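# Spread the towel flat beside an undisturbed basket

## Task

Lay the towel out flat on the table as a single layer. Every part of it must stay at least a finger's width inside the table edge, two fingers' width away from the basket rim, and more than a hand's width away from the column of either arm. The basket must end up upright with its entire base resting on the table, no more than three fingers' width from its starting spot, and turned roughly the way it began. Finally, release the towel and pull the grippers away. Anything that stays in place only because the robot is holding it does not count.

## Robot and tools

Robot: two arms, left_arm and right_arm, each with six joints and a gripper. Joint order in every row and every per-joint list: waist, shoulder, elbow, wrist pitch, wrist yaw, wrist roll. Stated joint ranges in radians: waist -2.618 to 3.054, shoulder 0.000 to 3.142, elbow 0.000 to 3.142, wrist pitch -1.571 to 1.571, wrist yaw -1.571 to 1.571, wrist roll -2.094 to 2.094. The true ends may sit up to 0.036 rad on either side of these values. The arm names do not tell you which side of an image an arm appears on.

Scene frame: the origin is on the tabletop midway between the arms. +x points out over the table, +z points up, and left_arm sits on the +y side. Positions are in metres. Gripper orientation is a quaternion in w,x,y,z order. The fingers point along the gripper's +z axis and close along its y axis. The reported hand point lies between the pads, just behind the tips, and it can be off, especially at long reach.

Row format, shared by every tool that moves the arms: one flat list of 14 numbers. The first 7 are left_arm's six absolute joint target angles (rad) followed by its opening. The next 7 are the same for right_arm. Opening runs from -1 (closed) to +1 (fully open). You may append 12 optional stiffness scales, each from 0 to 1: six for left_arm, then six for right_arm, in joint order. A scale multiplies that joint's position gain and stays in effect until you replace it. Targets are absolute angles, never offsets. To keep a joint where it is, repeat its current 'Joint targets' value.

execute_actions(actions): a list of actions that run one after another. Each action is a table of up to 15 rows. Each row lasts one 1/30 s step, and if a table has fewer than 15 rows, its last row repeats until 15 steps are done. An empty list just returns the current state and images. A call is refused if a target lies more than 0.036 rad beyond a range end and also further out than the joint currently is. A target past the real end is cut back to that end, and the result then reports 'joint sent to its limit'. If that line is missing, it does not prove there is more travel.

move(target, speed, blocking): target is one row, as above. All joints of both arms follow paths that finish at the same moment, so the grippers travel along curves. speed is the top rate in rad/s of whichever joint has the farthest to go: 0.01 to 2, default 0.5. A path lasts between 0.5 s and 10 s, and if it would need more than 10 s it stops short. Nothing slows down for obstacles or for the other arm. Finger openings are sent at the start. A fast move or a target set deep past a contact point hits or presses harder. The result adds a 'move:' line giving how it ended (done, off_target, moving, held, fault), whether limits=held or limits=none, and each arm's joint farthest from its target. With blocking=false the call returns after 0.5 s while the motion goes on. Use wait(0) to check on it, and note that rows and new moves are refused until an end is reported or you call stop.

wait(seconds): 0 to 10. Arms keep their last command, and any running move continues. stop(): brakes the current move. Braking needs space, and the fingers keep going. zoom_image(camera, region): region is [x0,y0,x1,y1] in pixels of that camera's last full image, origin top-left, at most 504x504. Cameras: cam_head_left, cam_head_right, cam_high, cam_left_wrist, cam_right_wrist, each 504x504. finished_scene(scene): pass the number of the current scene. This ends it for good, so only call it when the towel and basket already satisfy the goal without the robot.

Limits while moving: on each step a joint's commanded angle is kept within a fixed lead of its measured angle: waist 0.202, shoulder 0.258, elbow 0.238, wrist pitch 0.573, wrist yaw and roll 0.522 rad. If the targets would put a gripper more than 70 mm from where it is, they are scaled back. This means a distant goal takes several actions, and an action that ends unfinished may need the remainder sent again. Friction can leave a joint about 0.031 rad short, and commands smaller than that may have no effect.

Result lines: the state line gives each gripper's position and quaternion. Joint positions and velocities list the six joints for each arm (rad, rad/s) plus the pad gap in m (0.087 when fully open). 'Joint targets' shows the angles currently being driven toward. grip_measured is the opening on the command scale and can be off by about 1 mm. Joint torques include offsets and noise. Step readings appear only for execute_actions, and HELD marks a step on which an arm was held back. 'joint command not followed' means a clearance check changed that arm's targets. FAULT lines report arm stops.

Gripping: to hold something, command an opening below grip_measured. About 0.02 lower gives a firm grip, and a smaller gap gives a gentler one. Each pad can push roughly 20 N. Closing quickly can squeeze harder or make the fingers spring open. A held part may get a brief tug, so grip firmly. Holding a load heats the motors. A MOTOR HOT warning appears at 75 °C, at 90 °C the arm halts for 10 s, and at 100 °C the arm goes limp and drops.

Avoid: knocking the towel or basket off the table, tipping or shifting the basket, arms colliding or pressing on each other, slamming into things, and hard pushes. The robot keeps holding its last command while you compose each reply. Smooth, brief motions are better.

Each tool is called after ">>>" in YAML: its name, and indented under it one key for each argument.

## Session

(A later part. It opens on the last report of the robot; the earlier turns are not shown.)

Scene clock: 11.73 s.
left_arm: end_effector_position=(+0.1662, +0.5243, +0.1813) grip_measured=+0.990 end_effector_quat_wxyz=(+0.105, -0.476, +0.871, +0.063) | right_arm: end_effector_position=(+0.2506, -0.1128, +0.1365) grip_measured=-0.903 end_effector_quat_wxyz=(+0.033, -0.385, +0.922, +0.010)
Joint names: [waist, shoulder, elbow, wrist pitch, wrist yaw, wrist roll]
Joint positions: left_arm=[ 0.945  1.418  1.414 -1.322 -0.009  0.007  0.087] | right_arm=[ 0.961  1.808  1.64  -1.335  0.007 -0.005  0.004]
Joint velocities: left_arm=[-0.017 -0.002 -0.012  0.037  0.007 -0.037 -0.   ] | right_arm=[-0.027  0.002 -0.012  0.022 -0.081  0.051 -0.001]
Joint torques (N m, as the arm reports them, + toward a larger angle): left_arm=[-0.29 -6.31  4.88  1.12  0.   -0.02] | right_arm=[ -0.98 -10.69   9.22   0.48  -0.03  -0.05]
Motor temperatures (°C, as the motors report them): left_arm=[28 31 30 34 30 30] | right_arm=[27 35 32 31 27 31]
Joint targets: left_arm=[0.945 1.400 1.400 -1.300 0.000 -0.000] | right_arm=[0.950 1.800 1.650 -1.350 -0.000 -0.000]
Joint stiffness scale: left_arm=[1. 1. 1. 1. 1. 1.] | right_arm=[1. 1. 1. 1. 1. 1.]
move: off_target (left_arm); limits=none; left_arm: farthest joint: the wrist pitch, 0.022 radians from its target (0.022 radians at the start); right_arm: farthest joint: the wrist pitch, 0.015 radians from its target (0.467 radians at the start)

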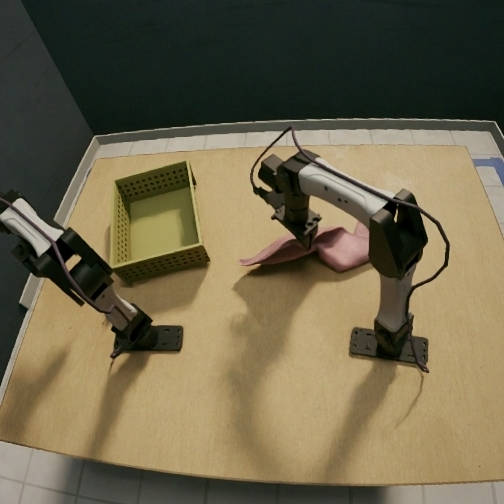

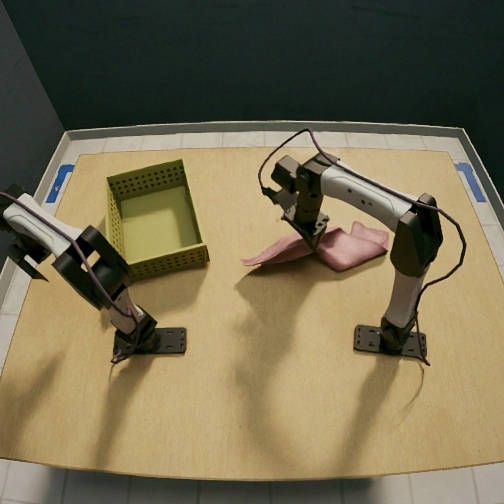

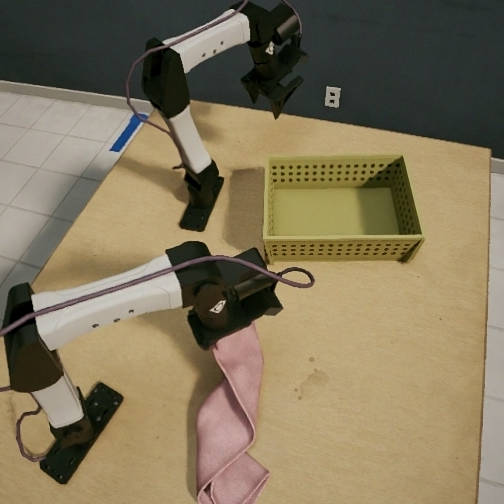

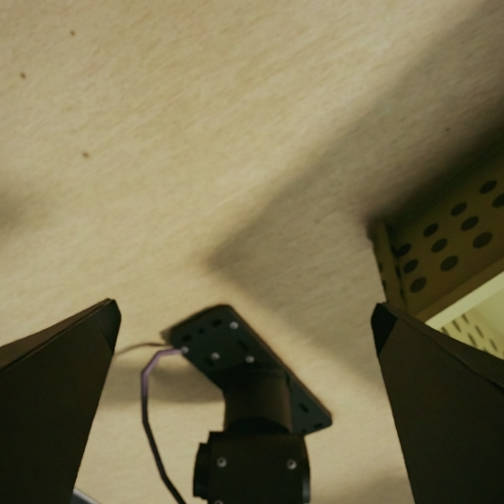

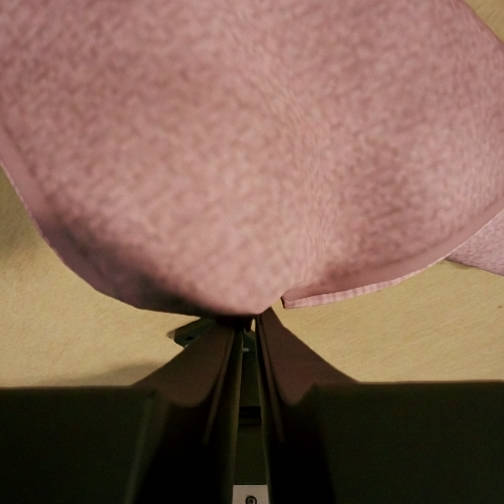

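>>> move:
  target: [0.945,1.4,1.4,-1.3,0,0,1, 0.8,2.1,2.06,-1.2,0,0,-1]
  speed: 0.4

>>> move:
  target: [0.945,1.4,1.4,-1.3,0,0,1, 0.75,2.39,2.06,-0.75,0,0,-1]
  speed: 0.4

>>> move:
  target: [0.945,1.4,1.4,-1.3,0,0,1, 0.75,2.39,2.06,-0.75,0,0,0.2]

>>> move:
  target: [0.945,1.4,1.4,-1.3,0,0,1, -0.3,1.5,1.7,-1.3,0,0,0.2]
  speed: 0.8

>>> zoom_image:
  camera: "cam_head_left"
  region: [220,170,420,300]

Scene clock: 14.07 s.
left_arm: end_effector_position=(+0.1662, +0.5243, +0.1813) grip_measured=+0.990 end_effector_quat_wxyz=(+0.105, -0.476, +0.871, +0.063) | right_arm: end_effector_position=(+0.3847, -0.0731, +0.1483) grip_measured=-0.904 end_effector_quat_wxyz=(+0.161, -0.308, +0.936, +0.048)
Joint names: [waist, shoulder, elbow, wrist pitch, wrist yaw, wrist roll]
Joint positions: left_arm=[ 0.945  1.418  1.414 -1.322 -0.009  0.007  0.087] | right_arm=[ 0.807  2.075  2.046 -1.205  0.007 -0.005  0.004]
Joint velocities: left_arm=[ 0.002 -0.002  0.012 -0.022 -0.022 -0.037  0.   ] | right_arm=[ 0.002 -0.017 -0.007  0.125 -0.007  0.022  0.   ]
Joint torques (N m, as the arm reports them, + toward a larger angle): left_arm=[-0.32 -6.3   4.8   1.1  -0.01 -0.02] | right_arm=[ -0.76 -11.     9.91   1.35  -0.05  -0.05]
Motor temperatures (°C, as the motors report them): left_arm=[28 31 31 34 30 30] | right_arm=[28 35 33 31 27 31]
Joint targets: left_arm=[0.945 1.400 1.400 -1.300 -0.000 -0.000] | right_arm=[0.800 2.100 2.060 -1.200 -0.000 -0.000]
Joint stiffness scale: left_arm=[1. 1. 1. 1. 1. 1.] | right_arm=[1. 1. 1. 1. 1. 1.]
move: off_target (left_arm, right_arm); limits=none; left_arm: farthest joint: the wrist pitch, 0.022 radians from its target (0.022 radians at the start); right_arm: farthest joint: the shoulder, 0.025 radians from its target (0.292 radians at the start)

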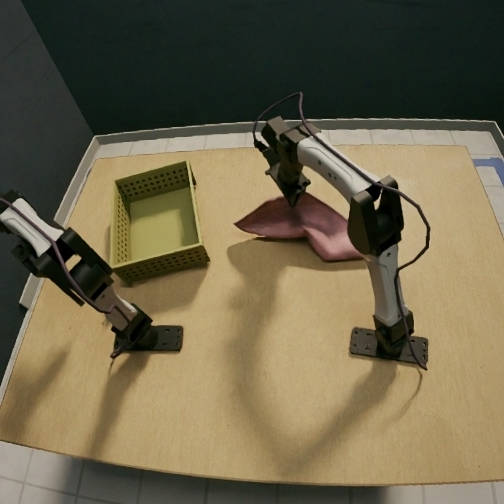

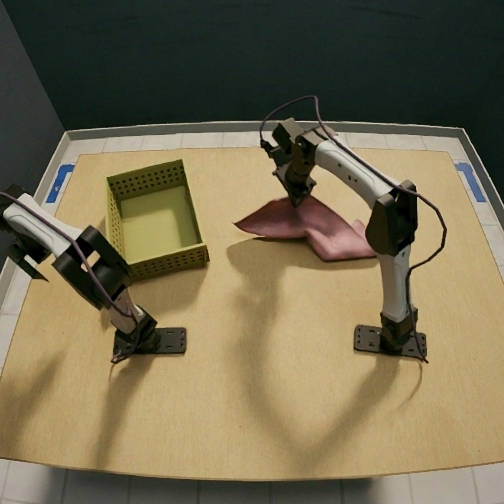

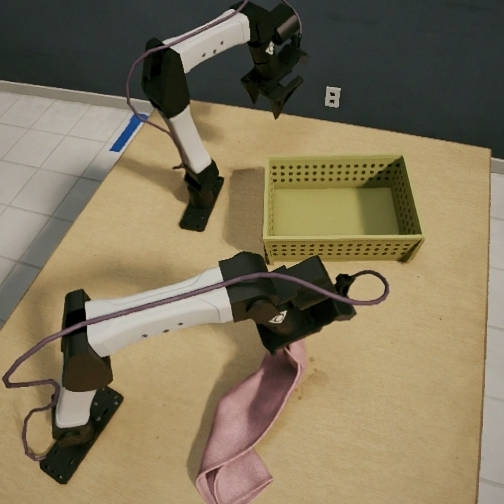

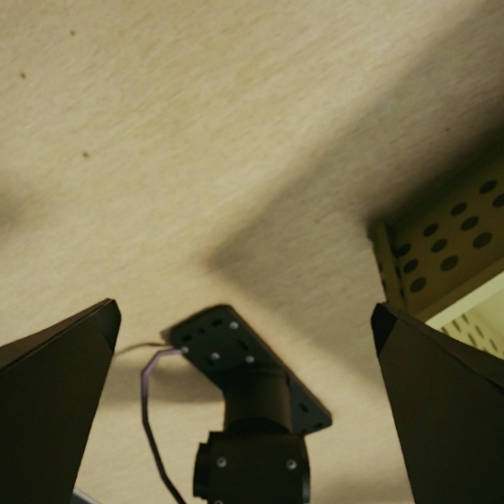

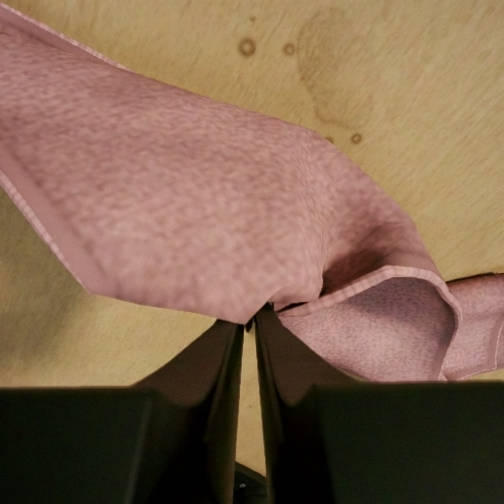

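Scene clock: 15.90 s.
left_arm: end_effector_position=(+0.1662, +0.5243, +0.1813) grip_measured=+0.990 end_effector_quat_wxyz=(+0.105, -0.476, +0.871, +0.063) | right_arm: end_effector_position=(+0.4836, -0.0320, +0.0378) grip_measured=-0.904 end_effector_quat_wxyz=(+0.235, -0.281, +0.928, +0.067)
Joint names: [waist, shoulder, elbow, wrist pitch, wrist yaw, wrist roll]
Joint positions: left_arm=[ 0.945  1.418  1.414 -1.322 -0.009  0.007  0.087] | right_arm=[ 0.761  2.369  2.046 -0.754  0.007 -0.005  0.004]
Joint velocities: left_arm=[ 0.012 -0.012  0.012 -0.007  0.007  0.007 -0.   ] | right_arm=[-0.012 -0.017  0.002 -0.037 -0.022 -0.037  0.   ]
Joint torques (N m, as the arm reports them, + toward a larger angle): left_arm=[-0.31 -6.36  4.84  1.11 -0.02 -0.04] | right_arm=[ -0.97 -14.26  10.4    1.66  -0.04  -0.05]
Motor temperatures (°C, as the motors report them): left_arm=[28 31 31 34 30 30] | right_arm=[28 36 33 32 27 31]
Joint targets: left_arm=[0.945 1.400 1.400 -1.300 0.000 -0.000] | right_arm=[0.750 2.390 2.060 -0.750 0.000 0.000]
Joint stiffness scale: left_arm=[1. 1. 1. 1. 1. 1.] | right_arm=[1. 1. 1. 1. 1. 1.]
move: off_target (left_arm, right_arm); limits=none; left_arm: farthest joint: the wrist pitch, 0.022 radians from its target (0.022 radians at the start); right_arm: farthest joint: the shoulder, 0.021 radians from its target (0.315 radians at the start)

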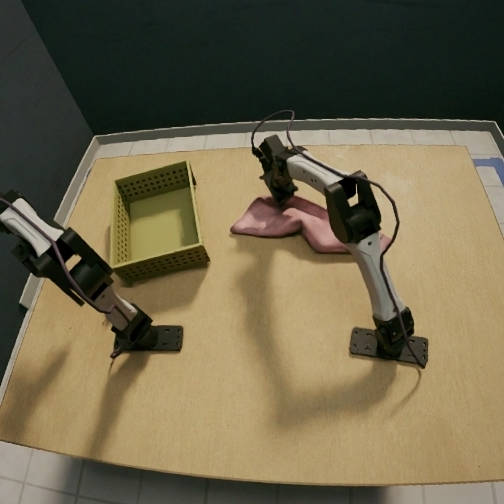

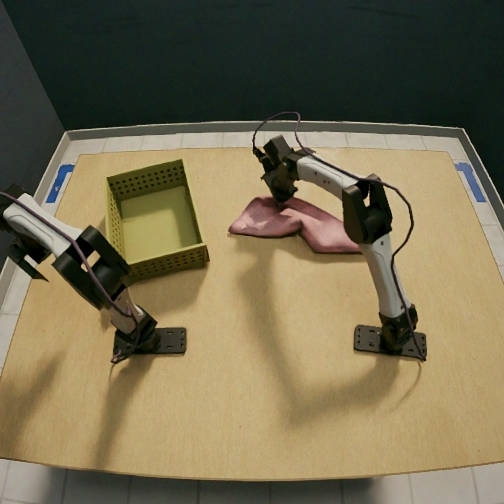

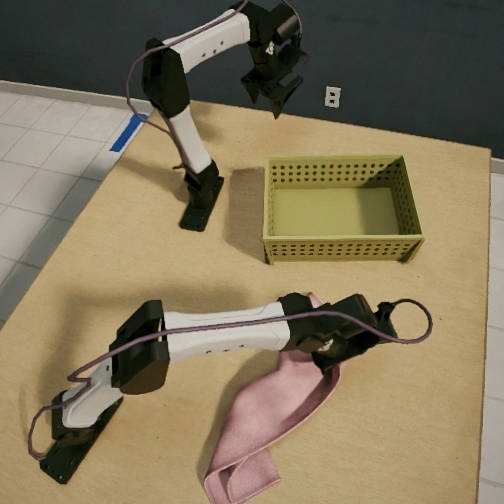

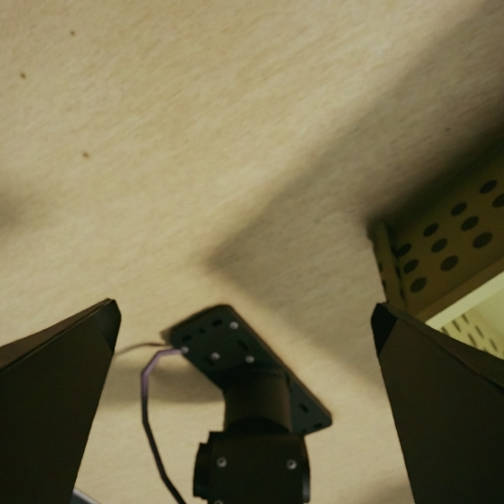

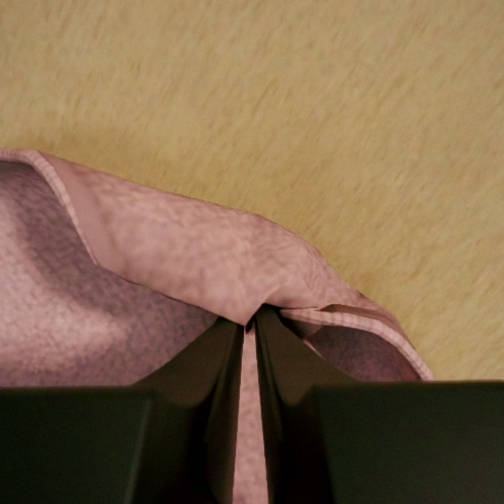

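Scene clock: 16.60 s.
left_arm: end_effector_position=(+0.1662, +0.5243, +0.1813) grip_measured=+0.990 end_effector_quat_wxyz=(+0.105, -0.476, +0.871, +0.063) | right_arm: end_effector_position=(+0.4844, -0.0315, +0.0381) grip_measured=+0.200 end_effector_quat_wxyz=(+0.237, -0.281, +0.927, +0.067)
Joint names: [waist, shoulder, elbow, wrist pitch, wrist yaw, wrist roll]
Joint positions: left_arm=[ 0.945  1.418  1.414 -1.322 -0.009  0.007  0.087] | right_arm=[ 0.761  2.369  2.046 -0.751  0.007 -0.005  0.052]
Joint velocities: left_arm=[-0.002 -0.012 -0.007  0.11  -0.007 -0.095 -0.   ] | right_arm=[-0.002 -0.012 -0.012  0.081  0.007  0.007 -0.   ]
Joint torques (N m, as the arm reports them, + toward a larger angle): left_arm=[-0.36 -6.37  4.84  1.08 -0.02 -0.01] | right_arm=[ -0.97 -14.26  10.44   1.61  -0.04  -0.05]
Motor temperatures (°C, as the motors report them): left_arm=[28 31 31 34 30 30] | right_arm=[28 36 33 32 27 31]
Joint targets: left_arm=[0.945 1.400 1.400 -1.300 0.000 0.000] | right_arm=[0.750 2.390 2.060 -0.750 0.000 0.000]
Joint stiffness scale: left_arm=[1. 1. 1. 1. 1. 1.] | right_arm=[1. 1. 1. 1. 1. 1.]
move: off_target (left_arm, right_arm); limits=none; left_arm: farthest joint: the wrist pitch, 0.022 radians from its target (0.022 radians at the start); right_arm: farthest joint: the shoulder, 0.021 radians from its target (0.021 radians at the start)

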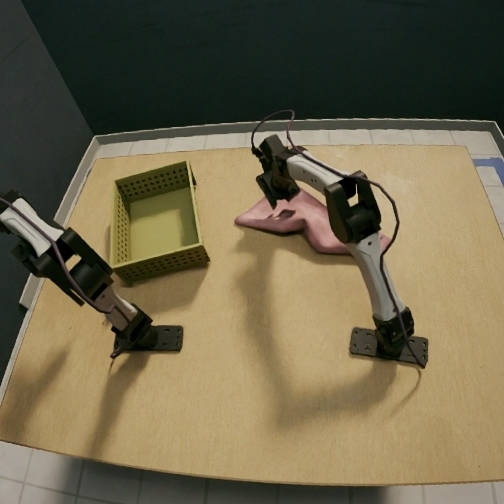

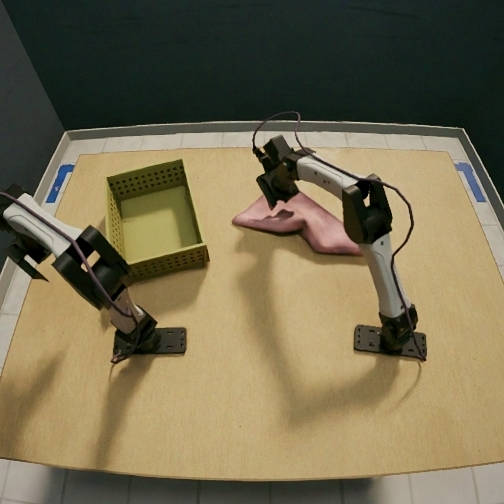

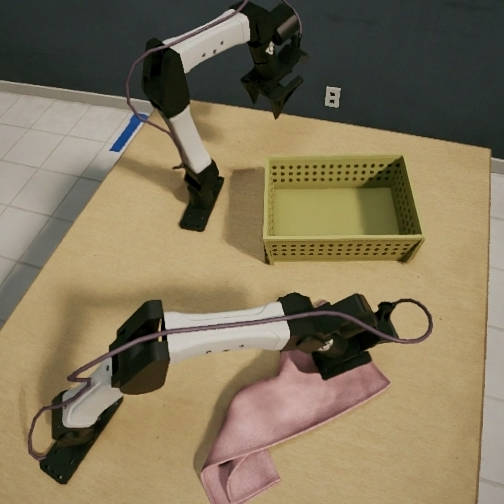

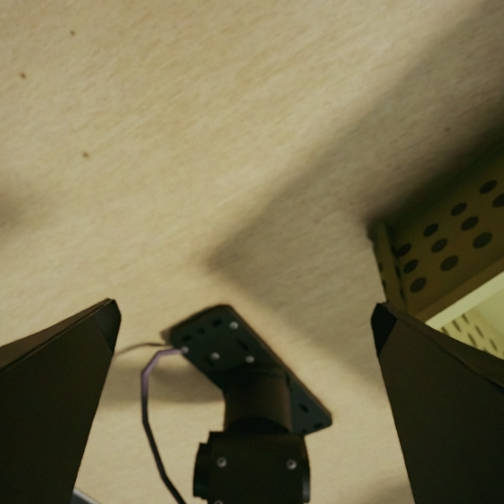

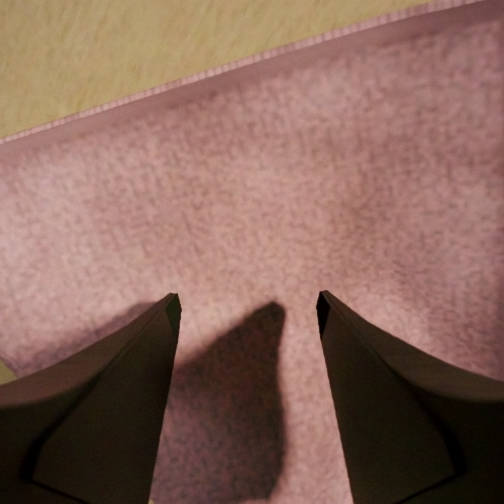

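Scene clock: 18.63 s.
left_arm: end_effector_position=(+0.1662, +0.5243, +0.1813) grip_measured=+0.990 end_effector_quat_wxyz=(+0.105, -0.476, +0.871, +0.063) | right_arm: end_effector_position=(+0.3098, -0.4729, +0.2512) grip_measured=+0.200 end_effector_quat_wxyz=(+0.245, +0.223, +0.941, -0.062)
Joint names: [waist, shoulder, elbow, wrist pitch, wrist yaw, wrist roll]
Joint positions: left_arm=[ 0.945  1.418  1.414 -1.322 -0.009  0.007  0.087] | right_arm=[-0.294  1.501  1.723 -1.281  0.004 -0.005  0.052]
Joint velocities: left_arm=[-0.012  0.017 -0.012  0.022 -0.066 -0.022 -0.   ] | right_arm=[-0.007  0.002  0.007  0.007  0.007 -0.007  0.   ]
Joint torques (N m, as the arm reports them, + toward a larger angle): left_arm=[-0.28 -6.26  4.85  1.1   0.   -0.02] | right_arm=[-0.6  -6.74  6.28  1.41 -0.01 -0.06]
Motor temperatures (°C, as the motors report them): left_arm=[28 31 31 34 30 30] | right_arm=[28 37 33 32 27 31]
Joint targets: left_arm=[0.945 1.400 1.400 -1.300 -0.000 -0.000] | right_arm=[-0.300 1.500 1.700 -1.300 -0.000 -0.000]
Joint stiffness scale: left_arm=[1. 1. 1. 1. 1. 1.] | right_arm=[1. 1. 1. 1. 1. 1.]
move: off_target (left_arm, right_arm); limits=none; left_arm: farthest joint: the wrist pitch, 0.022 radians from its target (0.022 radians at the start); right_arm: farthest joint: the elbow, 0.023 radians from its target (0.346 radians at the start)

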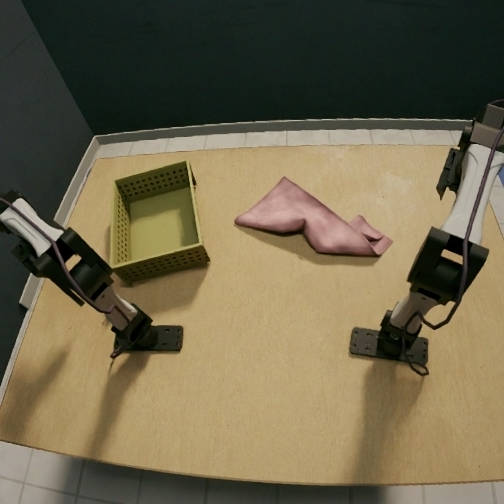

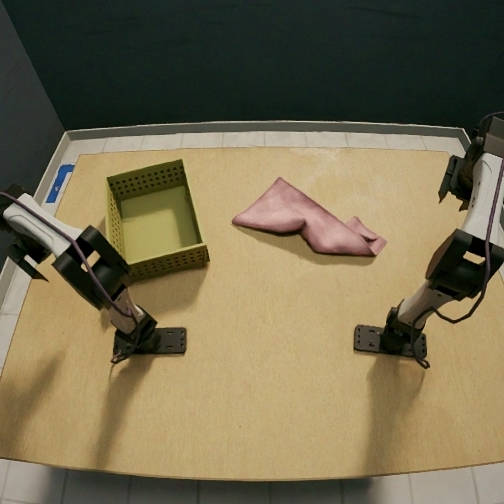

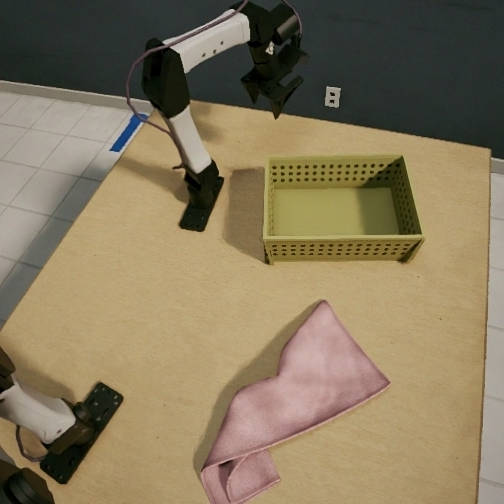

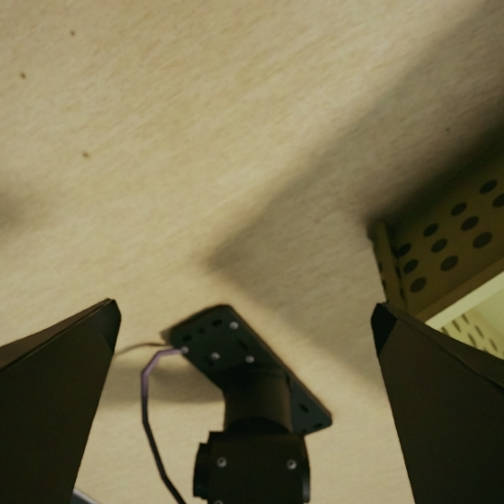

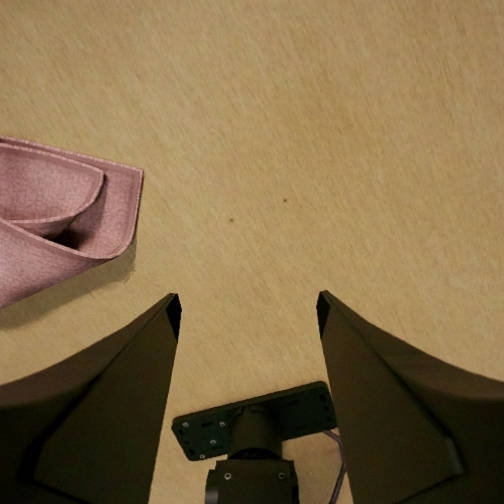

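Region (220, 170, 420, 300) of cam_head_left's 504x504 image, scaled by 2.520, with more detail than that image has; it fills the top 328 rows of this view, and the rest is white.

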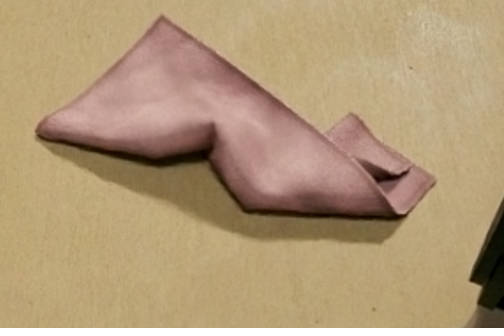

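>>> move:
  target: [0.945,1.4,1.4,-1.3,0,0,1, 0.075,1.94,1.42,-1.08,0,0,-0.2]
  speed: 0.6

Scene clock: 20.93 s.
left_arm: end_effector_position=(+0.1662, +0.5243, +0.1813) grip_measured=+0.990 end_effector_quat_wxyz=(+0.105, -0.476, +0.871, +0.063) | right_arm: end_effector_position=(+0.3410, -0.3632, +0.0468) grip_measured=-0.200 end_effector_quat_wxyz=(-0.008, +0.049, +0.999, -0.002)
Joint names: [waist, shoulder, elbow, wrist pitch, wrist yaw, wrist roll]
Joint positions: left_arm=[ 0.945  1.418  1.414 -1.322 -0.009  0.007  0.087] | right_arm=[ 0.073  1.932  1.432 -1.086  0.004 -0.005  0.035]
Joint velocities: left_arm=[ 0.007 -0.012 -0.007 -0.007  0.022  0.051  0.001] | right_arm=[ 0.002  0.002  0.022 -0.037  0.022 -0.037 -0.001]
Joint torques (N m, as the arm reports them, + toward a larger angle): left_arm=[-0.3  -6.3   4.84  1.12 -0.03 -0.01] | right_arm=[ -0.08 -10.32   6.78   0.54  -0.01  -0.05]
Motor temperatures (°C, as the motors report them): left_arm=[28 31 31 34 30 30] | right_arm=[28 37 33 32 27 31]
Joint targets: left_arm=[0.945 1.400 1.400 -1.300 0.000 0.000] | right_arm=[0.075 1.940 1.420 -1.080 -0.000 0.000]
Joint stiffness scale: left_arm=[1. 1. 1. 1. 1. 1.] | right_arm=[1. 1. 1. 1. 1. 1.]
move: off_target (left_arm); limits=none; left_arm: farthest joint: the wrist pitch, 0.022 radians from its target (0.022 radians at the start); right_arm: farthest joint: the elbow, 0.012 radians from its target (0.303 radians at the start)

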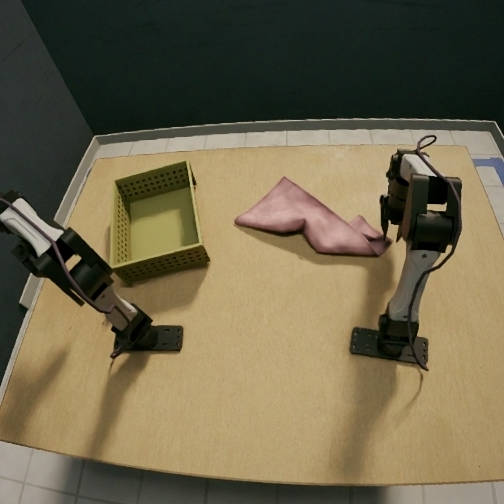

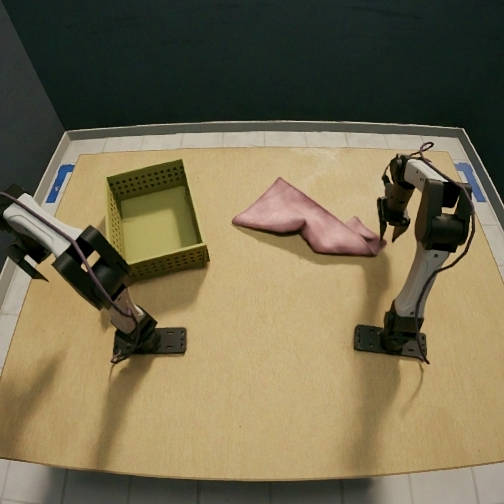

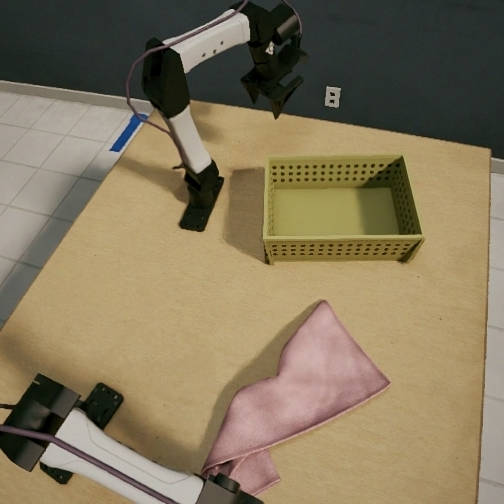

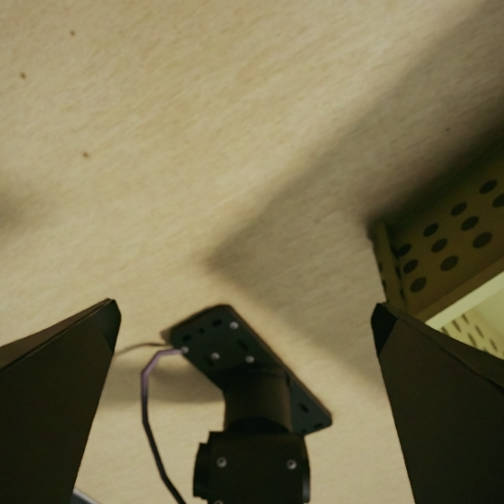

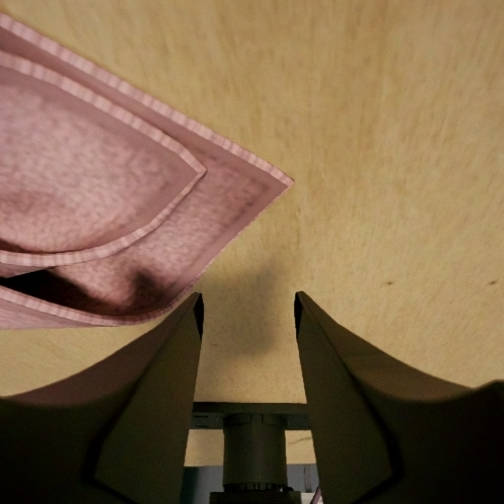

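>>> move:
  target: [0.945,1.4,1.4,-1.3,0,0,1, 0.075,2.015,1.33,-0.93,0,0,-0.2]
  speed: 0.2

>>> move:
  target: [0.945,1.4,1.4,-1.3,0,0,1, 0.075,2.015,1.33,-0.93,0,0,-1]

>>> move:
  target: [0.945,1.4,1.4,-1.3,0,0,1, 0.0,1.52,1.8,-1.4,0,0,-1]
  speed: 0.35

Scene clock: 22.70 s.
left_arm: end_effector_position=(+0.1662, +0.5243, +0.1813) grip_measured=+0.990 end_effector_quat_wxyz=(+0.105, -0.476, +0.871, +0.063) | right_arm: end_effector_position=(+0.3432, -0.3633, +0.0100) grip_measured=-0.200 end_effector_quat_wxyz=(-0.009, +0.049, +0.999, -0.001)
Joint names: [waist, shoulder, elbow, wrist pitch, wrist yaw, wrist roll]
Joint positions: left_arm=[ 0.945  1.418  1.414 -1.322 -0.009  0.007  0.087] | right_arm=[ 0.073  1.987  1.356 -0.957  0.004 -0.005  0.035]
Joint velocities: left_arm=[ 0.002 -0.002  0.017 -0.051 -0.007 -0.095 -0.   ] | right_arm=[ 0.007 -0.007  0.007  0.022 -0.037  0.022 -0.   ]
Joint torques (N m, as the arm reports them, + toward a larger angle): left_arm=[-0.27 -6.35  4.87  1.12 -0.02 -0.02] | right_arm=[ 0.07 -9.11  5.34  0.77  0.   -0.05]
Motor temperatures (°C, as the motors report them): left_arm=[28 31 31 34 30 30] | right_arm=[28 37 33 32 27 31]
Joint targets: left_arm=[0.945 1.400 1.400 -1.300 0.000 -0.000] | right_arm=[0.075 2.015 1.330 -0.930 -0.000 0.000]
Joint stiffness scale: left_arm=[1. 1. 1. 1. 1. 1.] | right_arm=[1. 1. 1. 1. 1. 1.]
move: off_target (left_arm, right_arm); limits=none; left_arm: farthest joint: the wrist pitch, 0.022 radians from its target (0.022 radians at the start); right_arm: farthest joint: the shoulder, 0.028 radians from its target (0.083 radians at the start)

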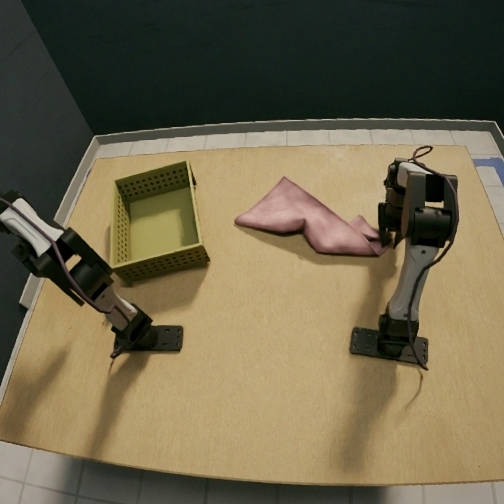

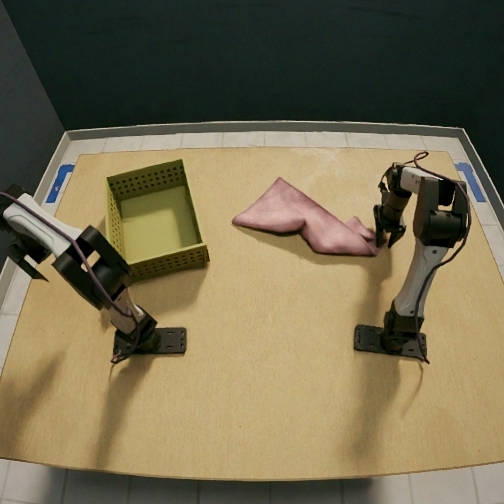

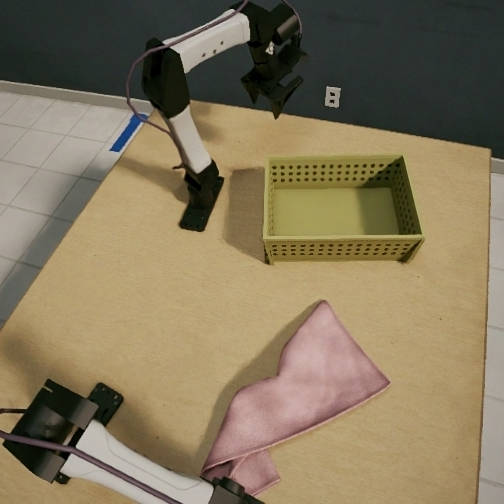

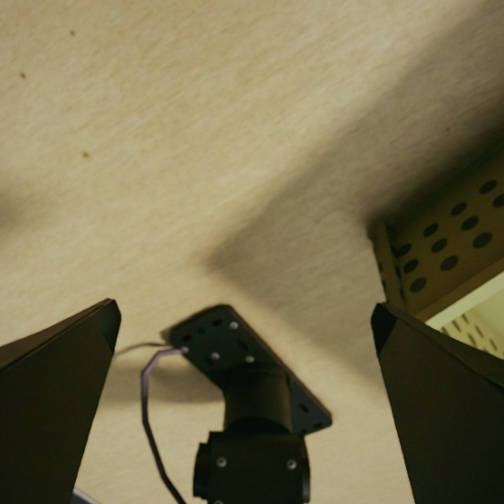

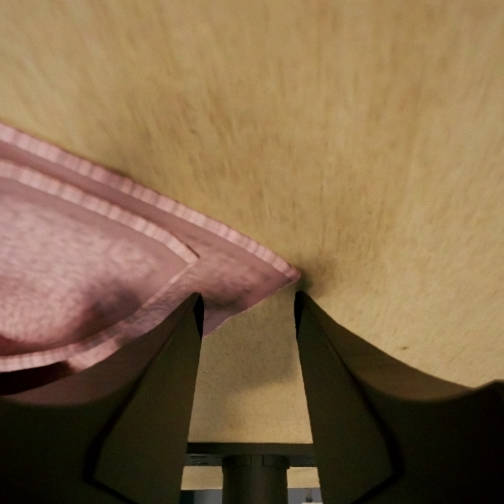

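Scene clock: 23.70 s.
left_arm: end_effector_position=(+0.1662, +0.5243, +0.1813) grip_measured=+0.990 end_effector_quat_wxyz=(+0.105, -0.476, +0.871, +0.063) | right_arm: end_effector_position=(+0.3432, -0.3611, +0.0106) grip_measured=-0.948 end_effector_quat_wxyz=(-0.009, +0.051, +0.999, +0.004)
Joint names: [waist, shoulder, elbow, wrist pitch, wrist yaw, wrist roll]
Joint positions: left_arm=[ 0.945  1.418  1.414 -1.322 -0.009  0.007  0.087] | right_arm=[ 0.073  1.986  1.356 -0.958 -0.008 -0.     0.002]
Joint velocities: left_arm=[ 0.007 -0.007 -0.007  0.007  0.022 -0.037 -0.001] | right_arm=[-0.027 -0.002  0.002 -0.022 -0.139  0.022 -0.071]
Joint torques (N m, as the arm reports them, + toward a larger angle): left_arm=[-0.36 -6.34  4.79  1.1  -0.01 -0.02] | right_arm=[ 0.1  -8.85  5.33  0.84  0.14 -0.12]
Motor temperatures (°C, as the motors report them): left_arm=[28 31 31 34 30 30] | right_arm=[28 37 33 32 27 31]
Joint targets: left_arm=[0.945 1.400 1.400 -1.300 -0.000 0.000] | right_arm=[0.075 2.015 1.330 -0.930 0.000 0.000]
Joint stiffness scale: left_arm=[1. 1. 1. 1. 1. 1.] | right_arm=[1. 1. 1. 1. 1. 1.]
move: off_target (left_arm, right_arm); limits=none; left_arm: farthest joint: the wrist pitch, 0.022 radians from its target (0.022 radians at the start); right_arm: farthest joint: the shoulder, 0.029 radians from its target (0.028 radians at the start)

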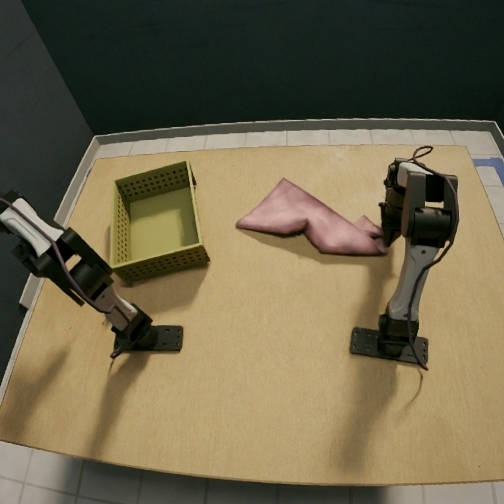

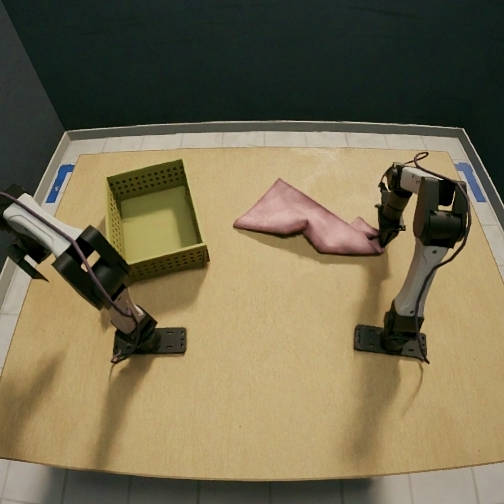

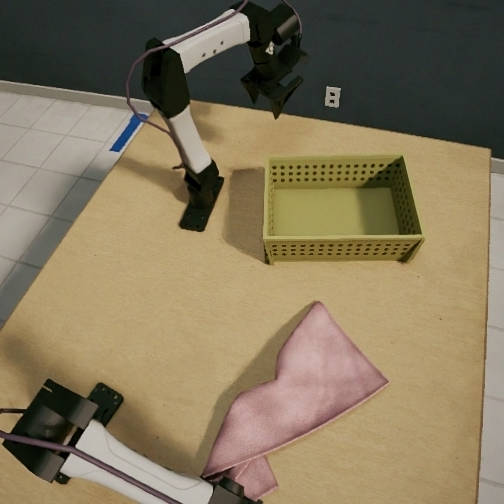

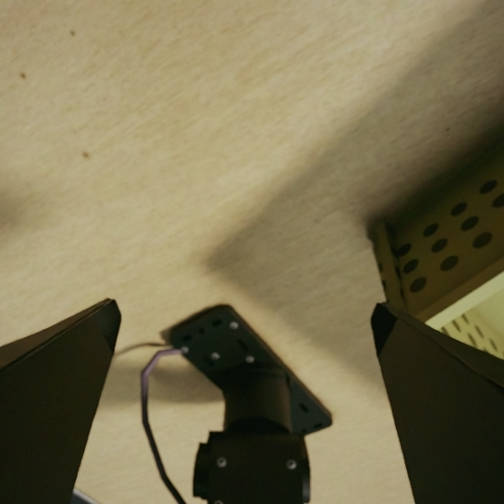

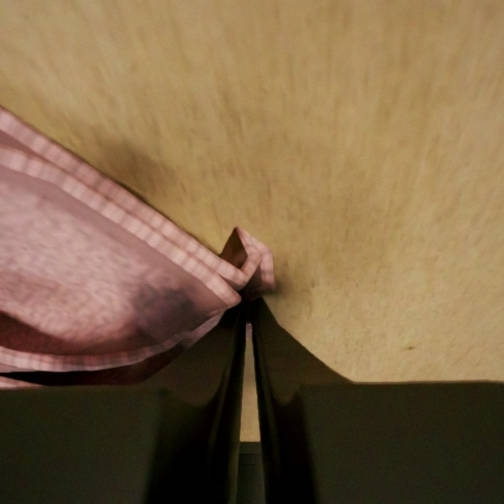

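Scene clock: 25.73 s.
left_arm: end_effector_position=(+0.1662, +0.5243, +0.1813) grip_measured=+0.990 end_effector_quat_wxyz=(+0.105, -0.476, +0.871, +0.063) | right_arm: end_effector_position=(+0.3273, -0.3776, +0.2592) grip_measured=-0.946 end_effector_quat_wxyz=(+0.228, +0.078, +0.970, -0.015)
Joint names: [waist, shoulder, elbow, wrist pitch, wrist yaw, wrist roll]
Joint positions: left_arm=[ 0.945  1.418  1.414 -1.322 -0.009  0.007  0.087] | right_arm=[ 0.012  1.52   1.794 -1.383 -0.009 -0.     0.002]
Joint velocities: left_arm=[ 0.002 -0.012 -0.007  0.066 -0.007 -0.037 -0.   ] | right_arm=[ 0.002 -0.002 -0.002 -0.081  0.007 -0.081  0.   ]
Joint torques (N m, as the arm reports them, + toward a larger angle): left_arm=[-0.3  -6.34  4.73  1.11 -0.02 -0.03] | right_arm=[-1.07 -6.71  8.43  1.36  0.11 -0.1 ]
Motor temperatures (°C, as the motors report them): left_arm=[28 32 31 34 30 30] | right_arm=[28 37 34 32 27 31]
Joint targets: left_arm=[0.945 1.400 1.400 -1.300 -0.000 -0.000] | right_arm=[0.000 1.520 1.800 -1.400 0.000 -0.000]
Joint stiffness scale: left_arm=[1. 1. 1. 1. 1. 1.] | right_arm=[1. 1. 1. 1. 1. 1.]
move: off_target (left_arm); limits=none; left_arm: farthest joint: the wrist pitch, 0.022 radians from its target (0.022 radians at the start); right_arm: farthest joint: the wrist pitch, 0.017 radians from its target (0.442 radians at the start)

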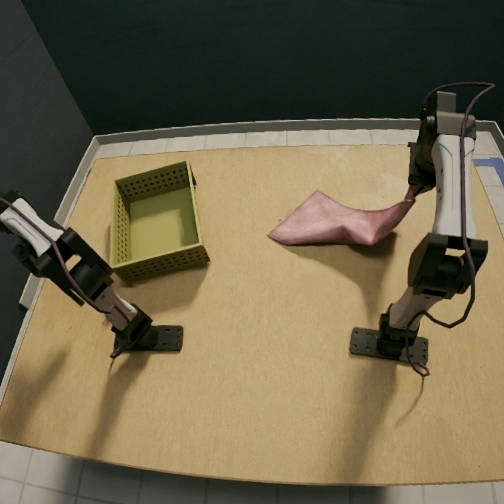

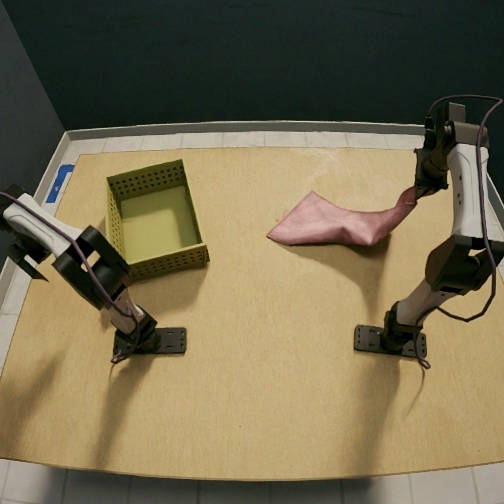

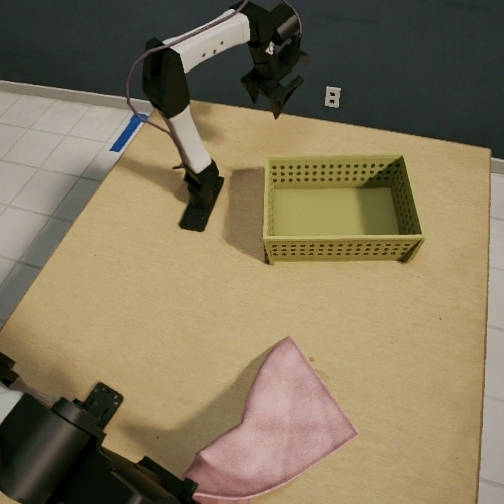

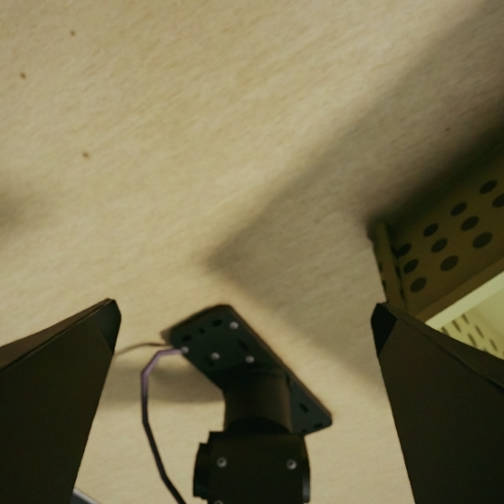

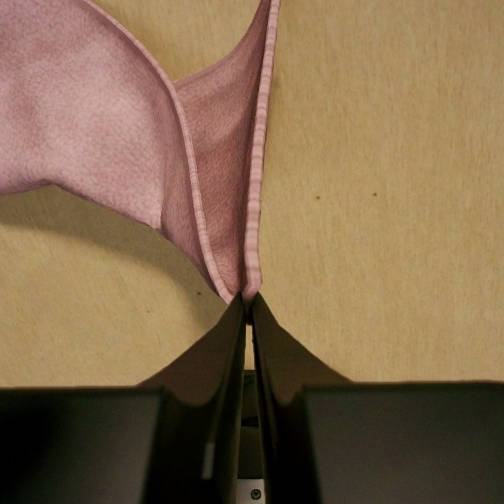

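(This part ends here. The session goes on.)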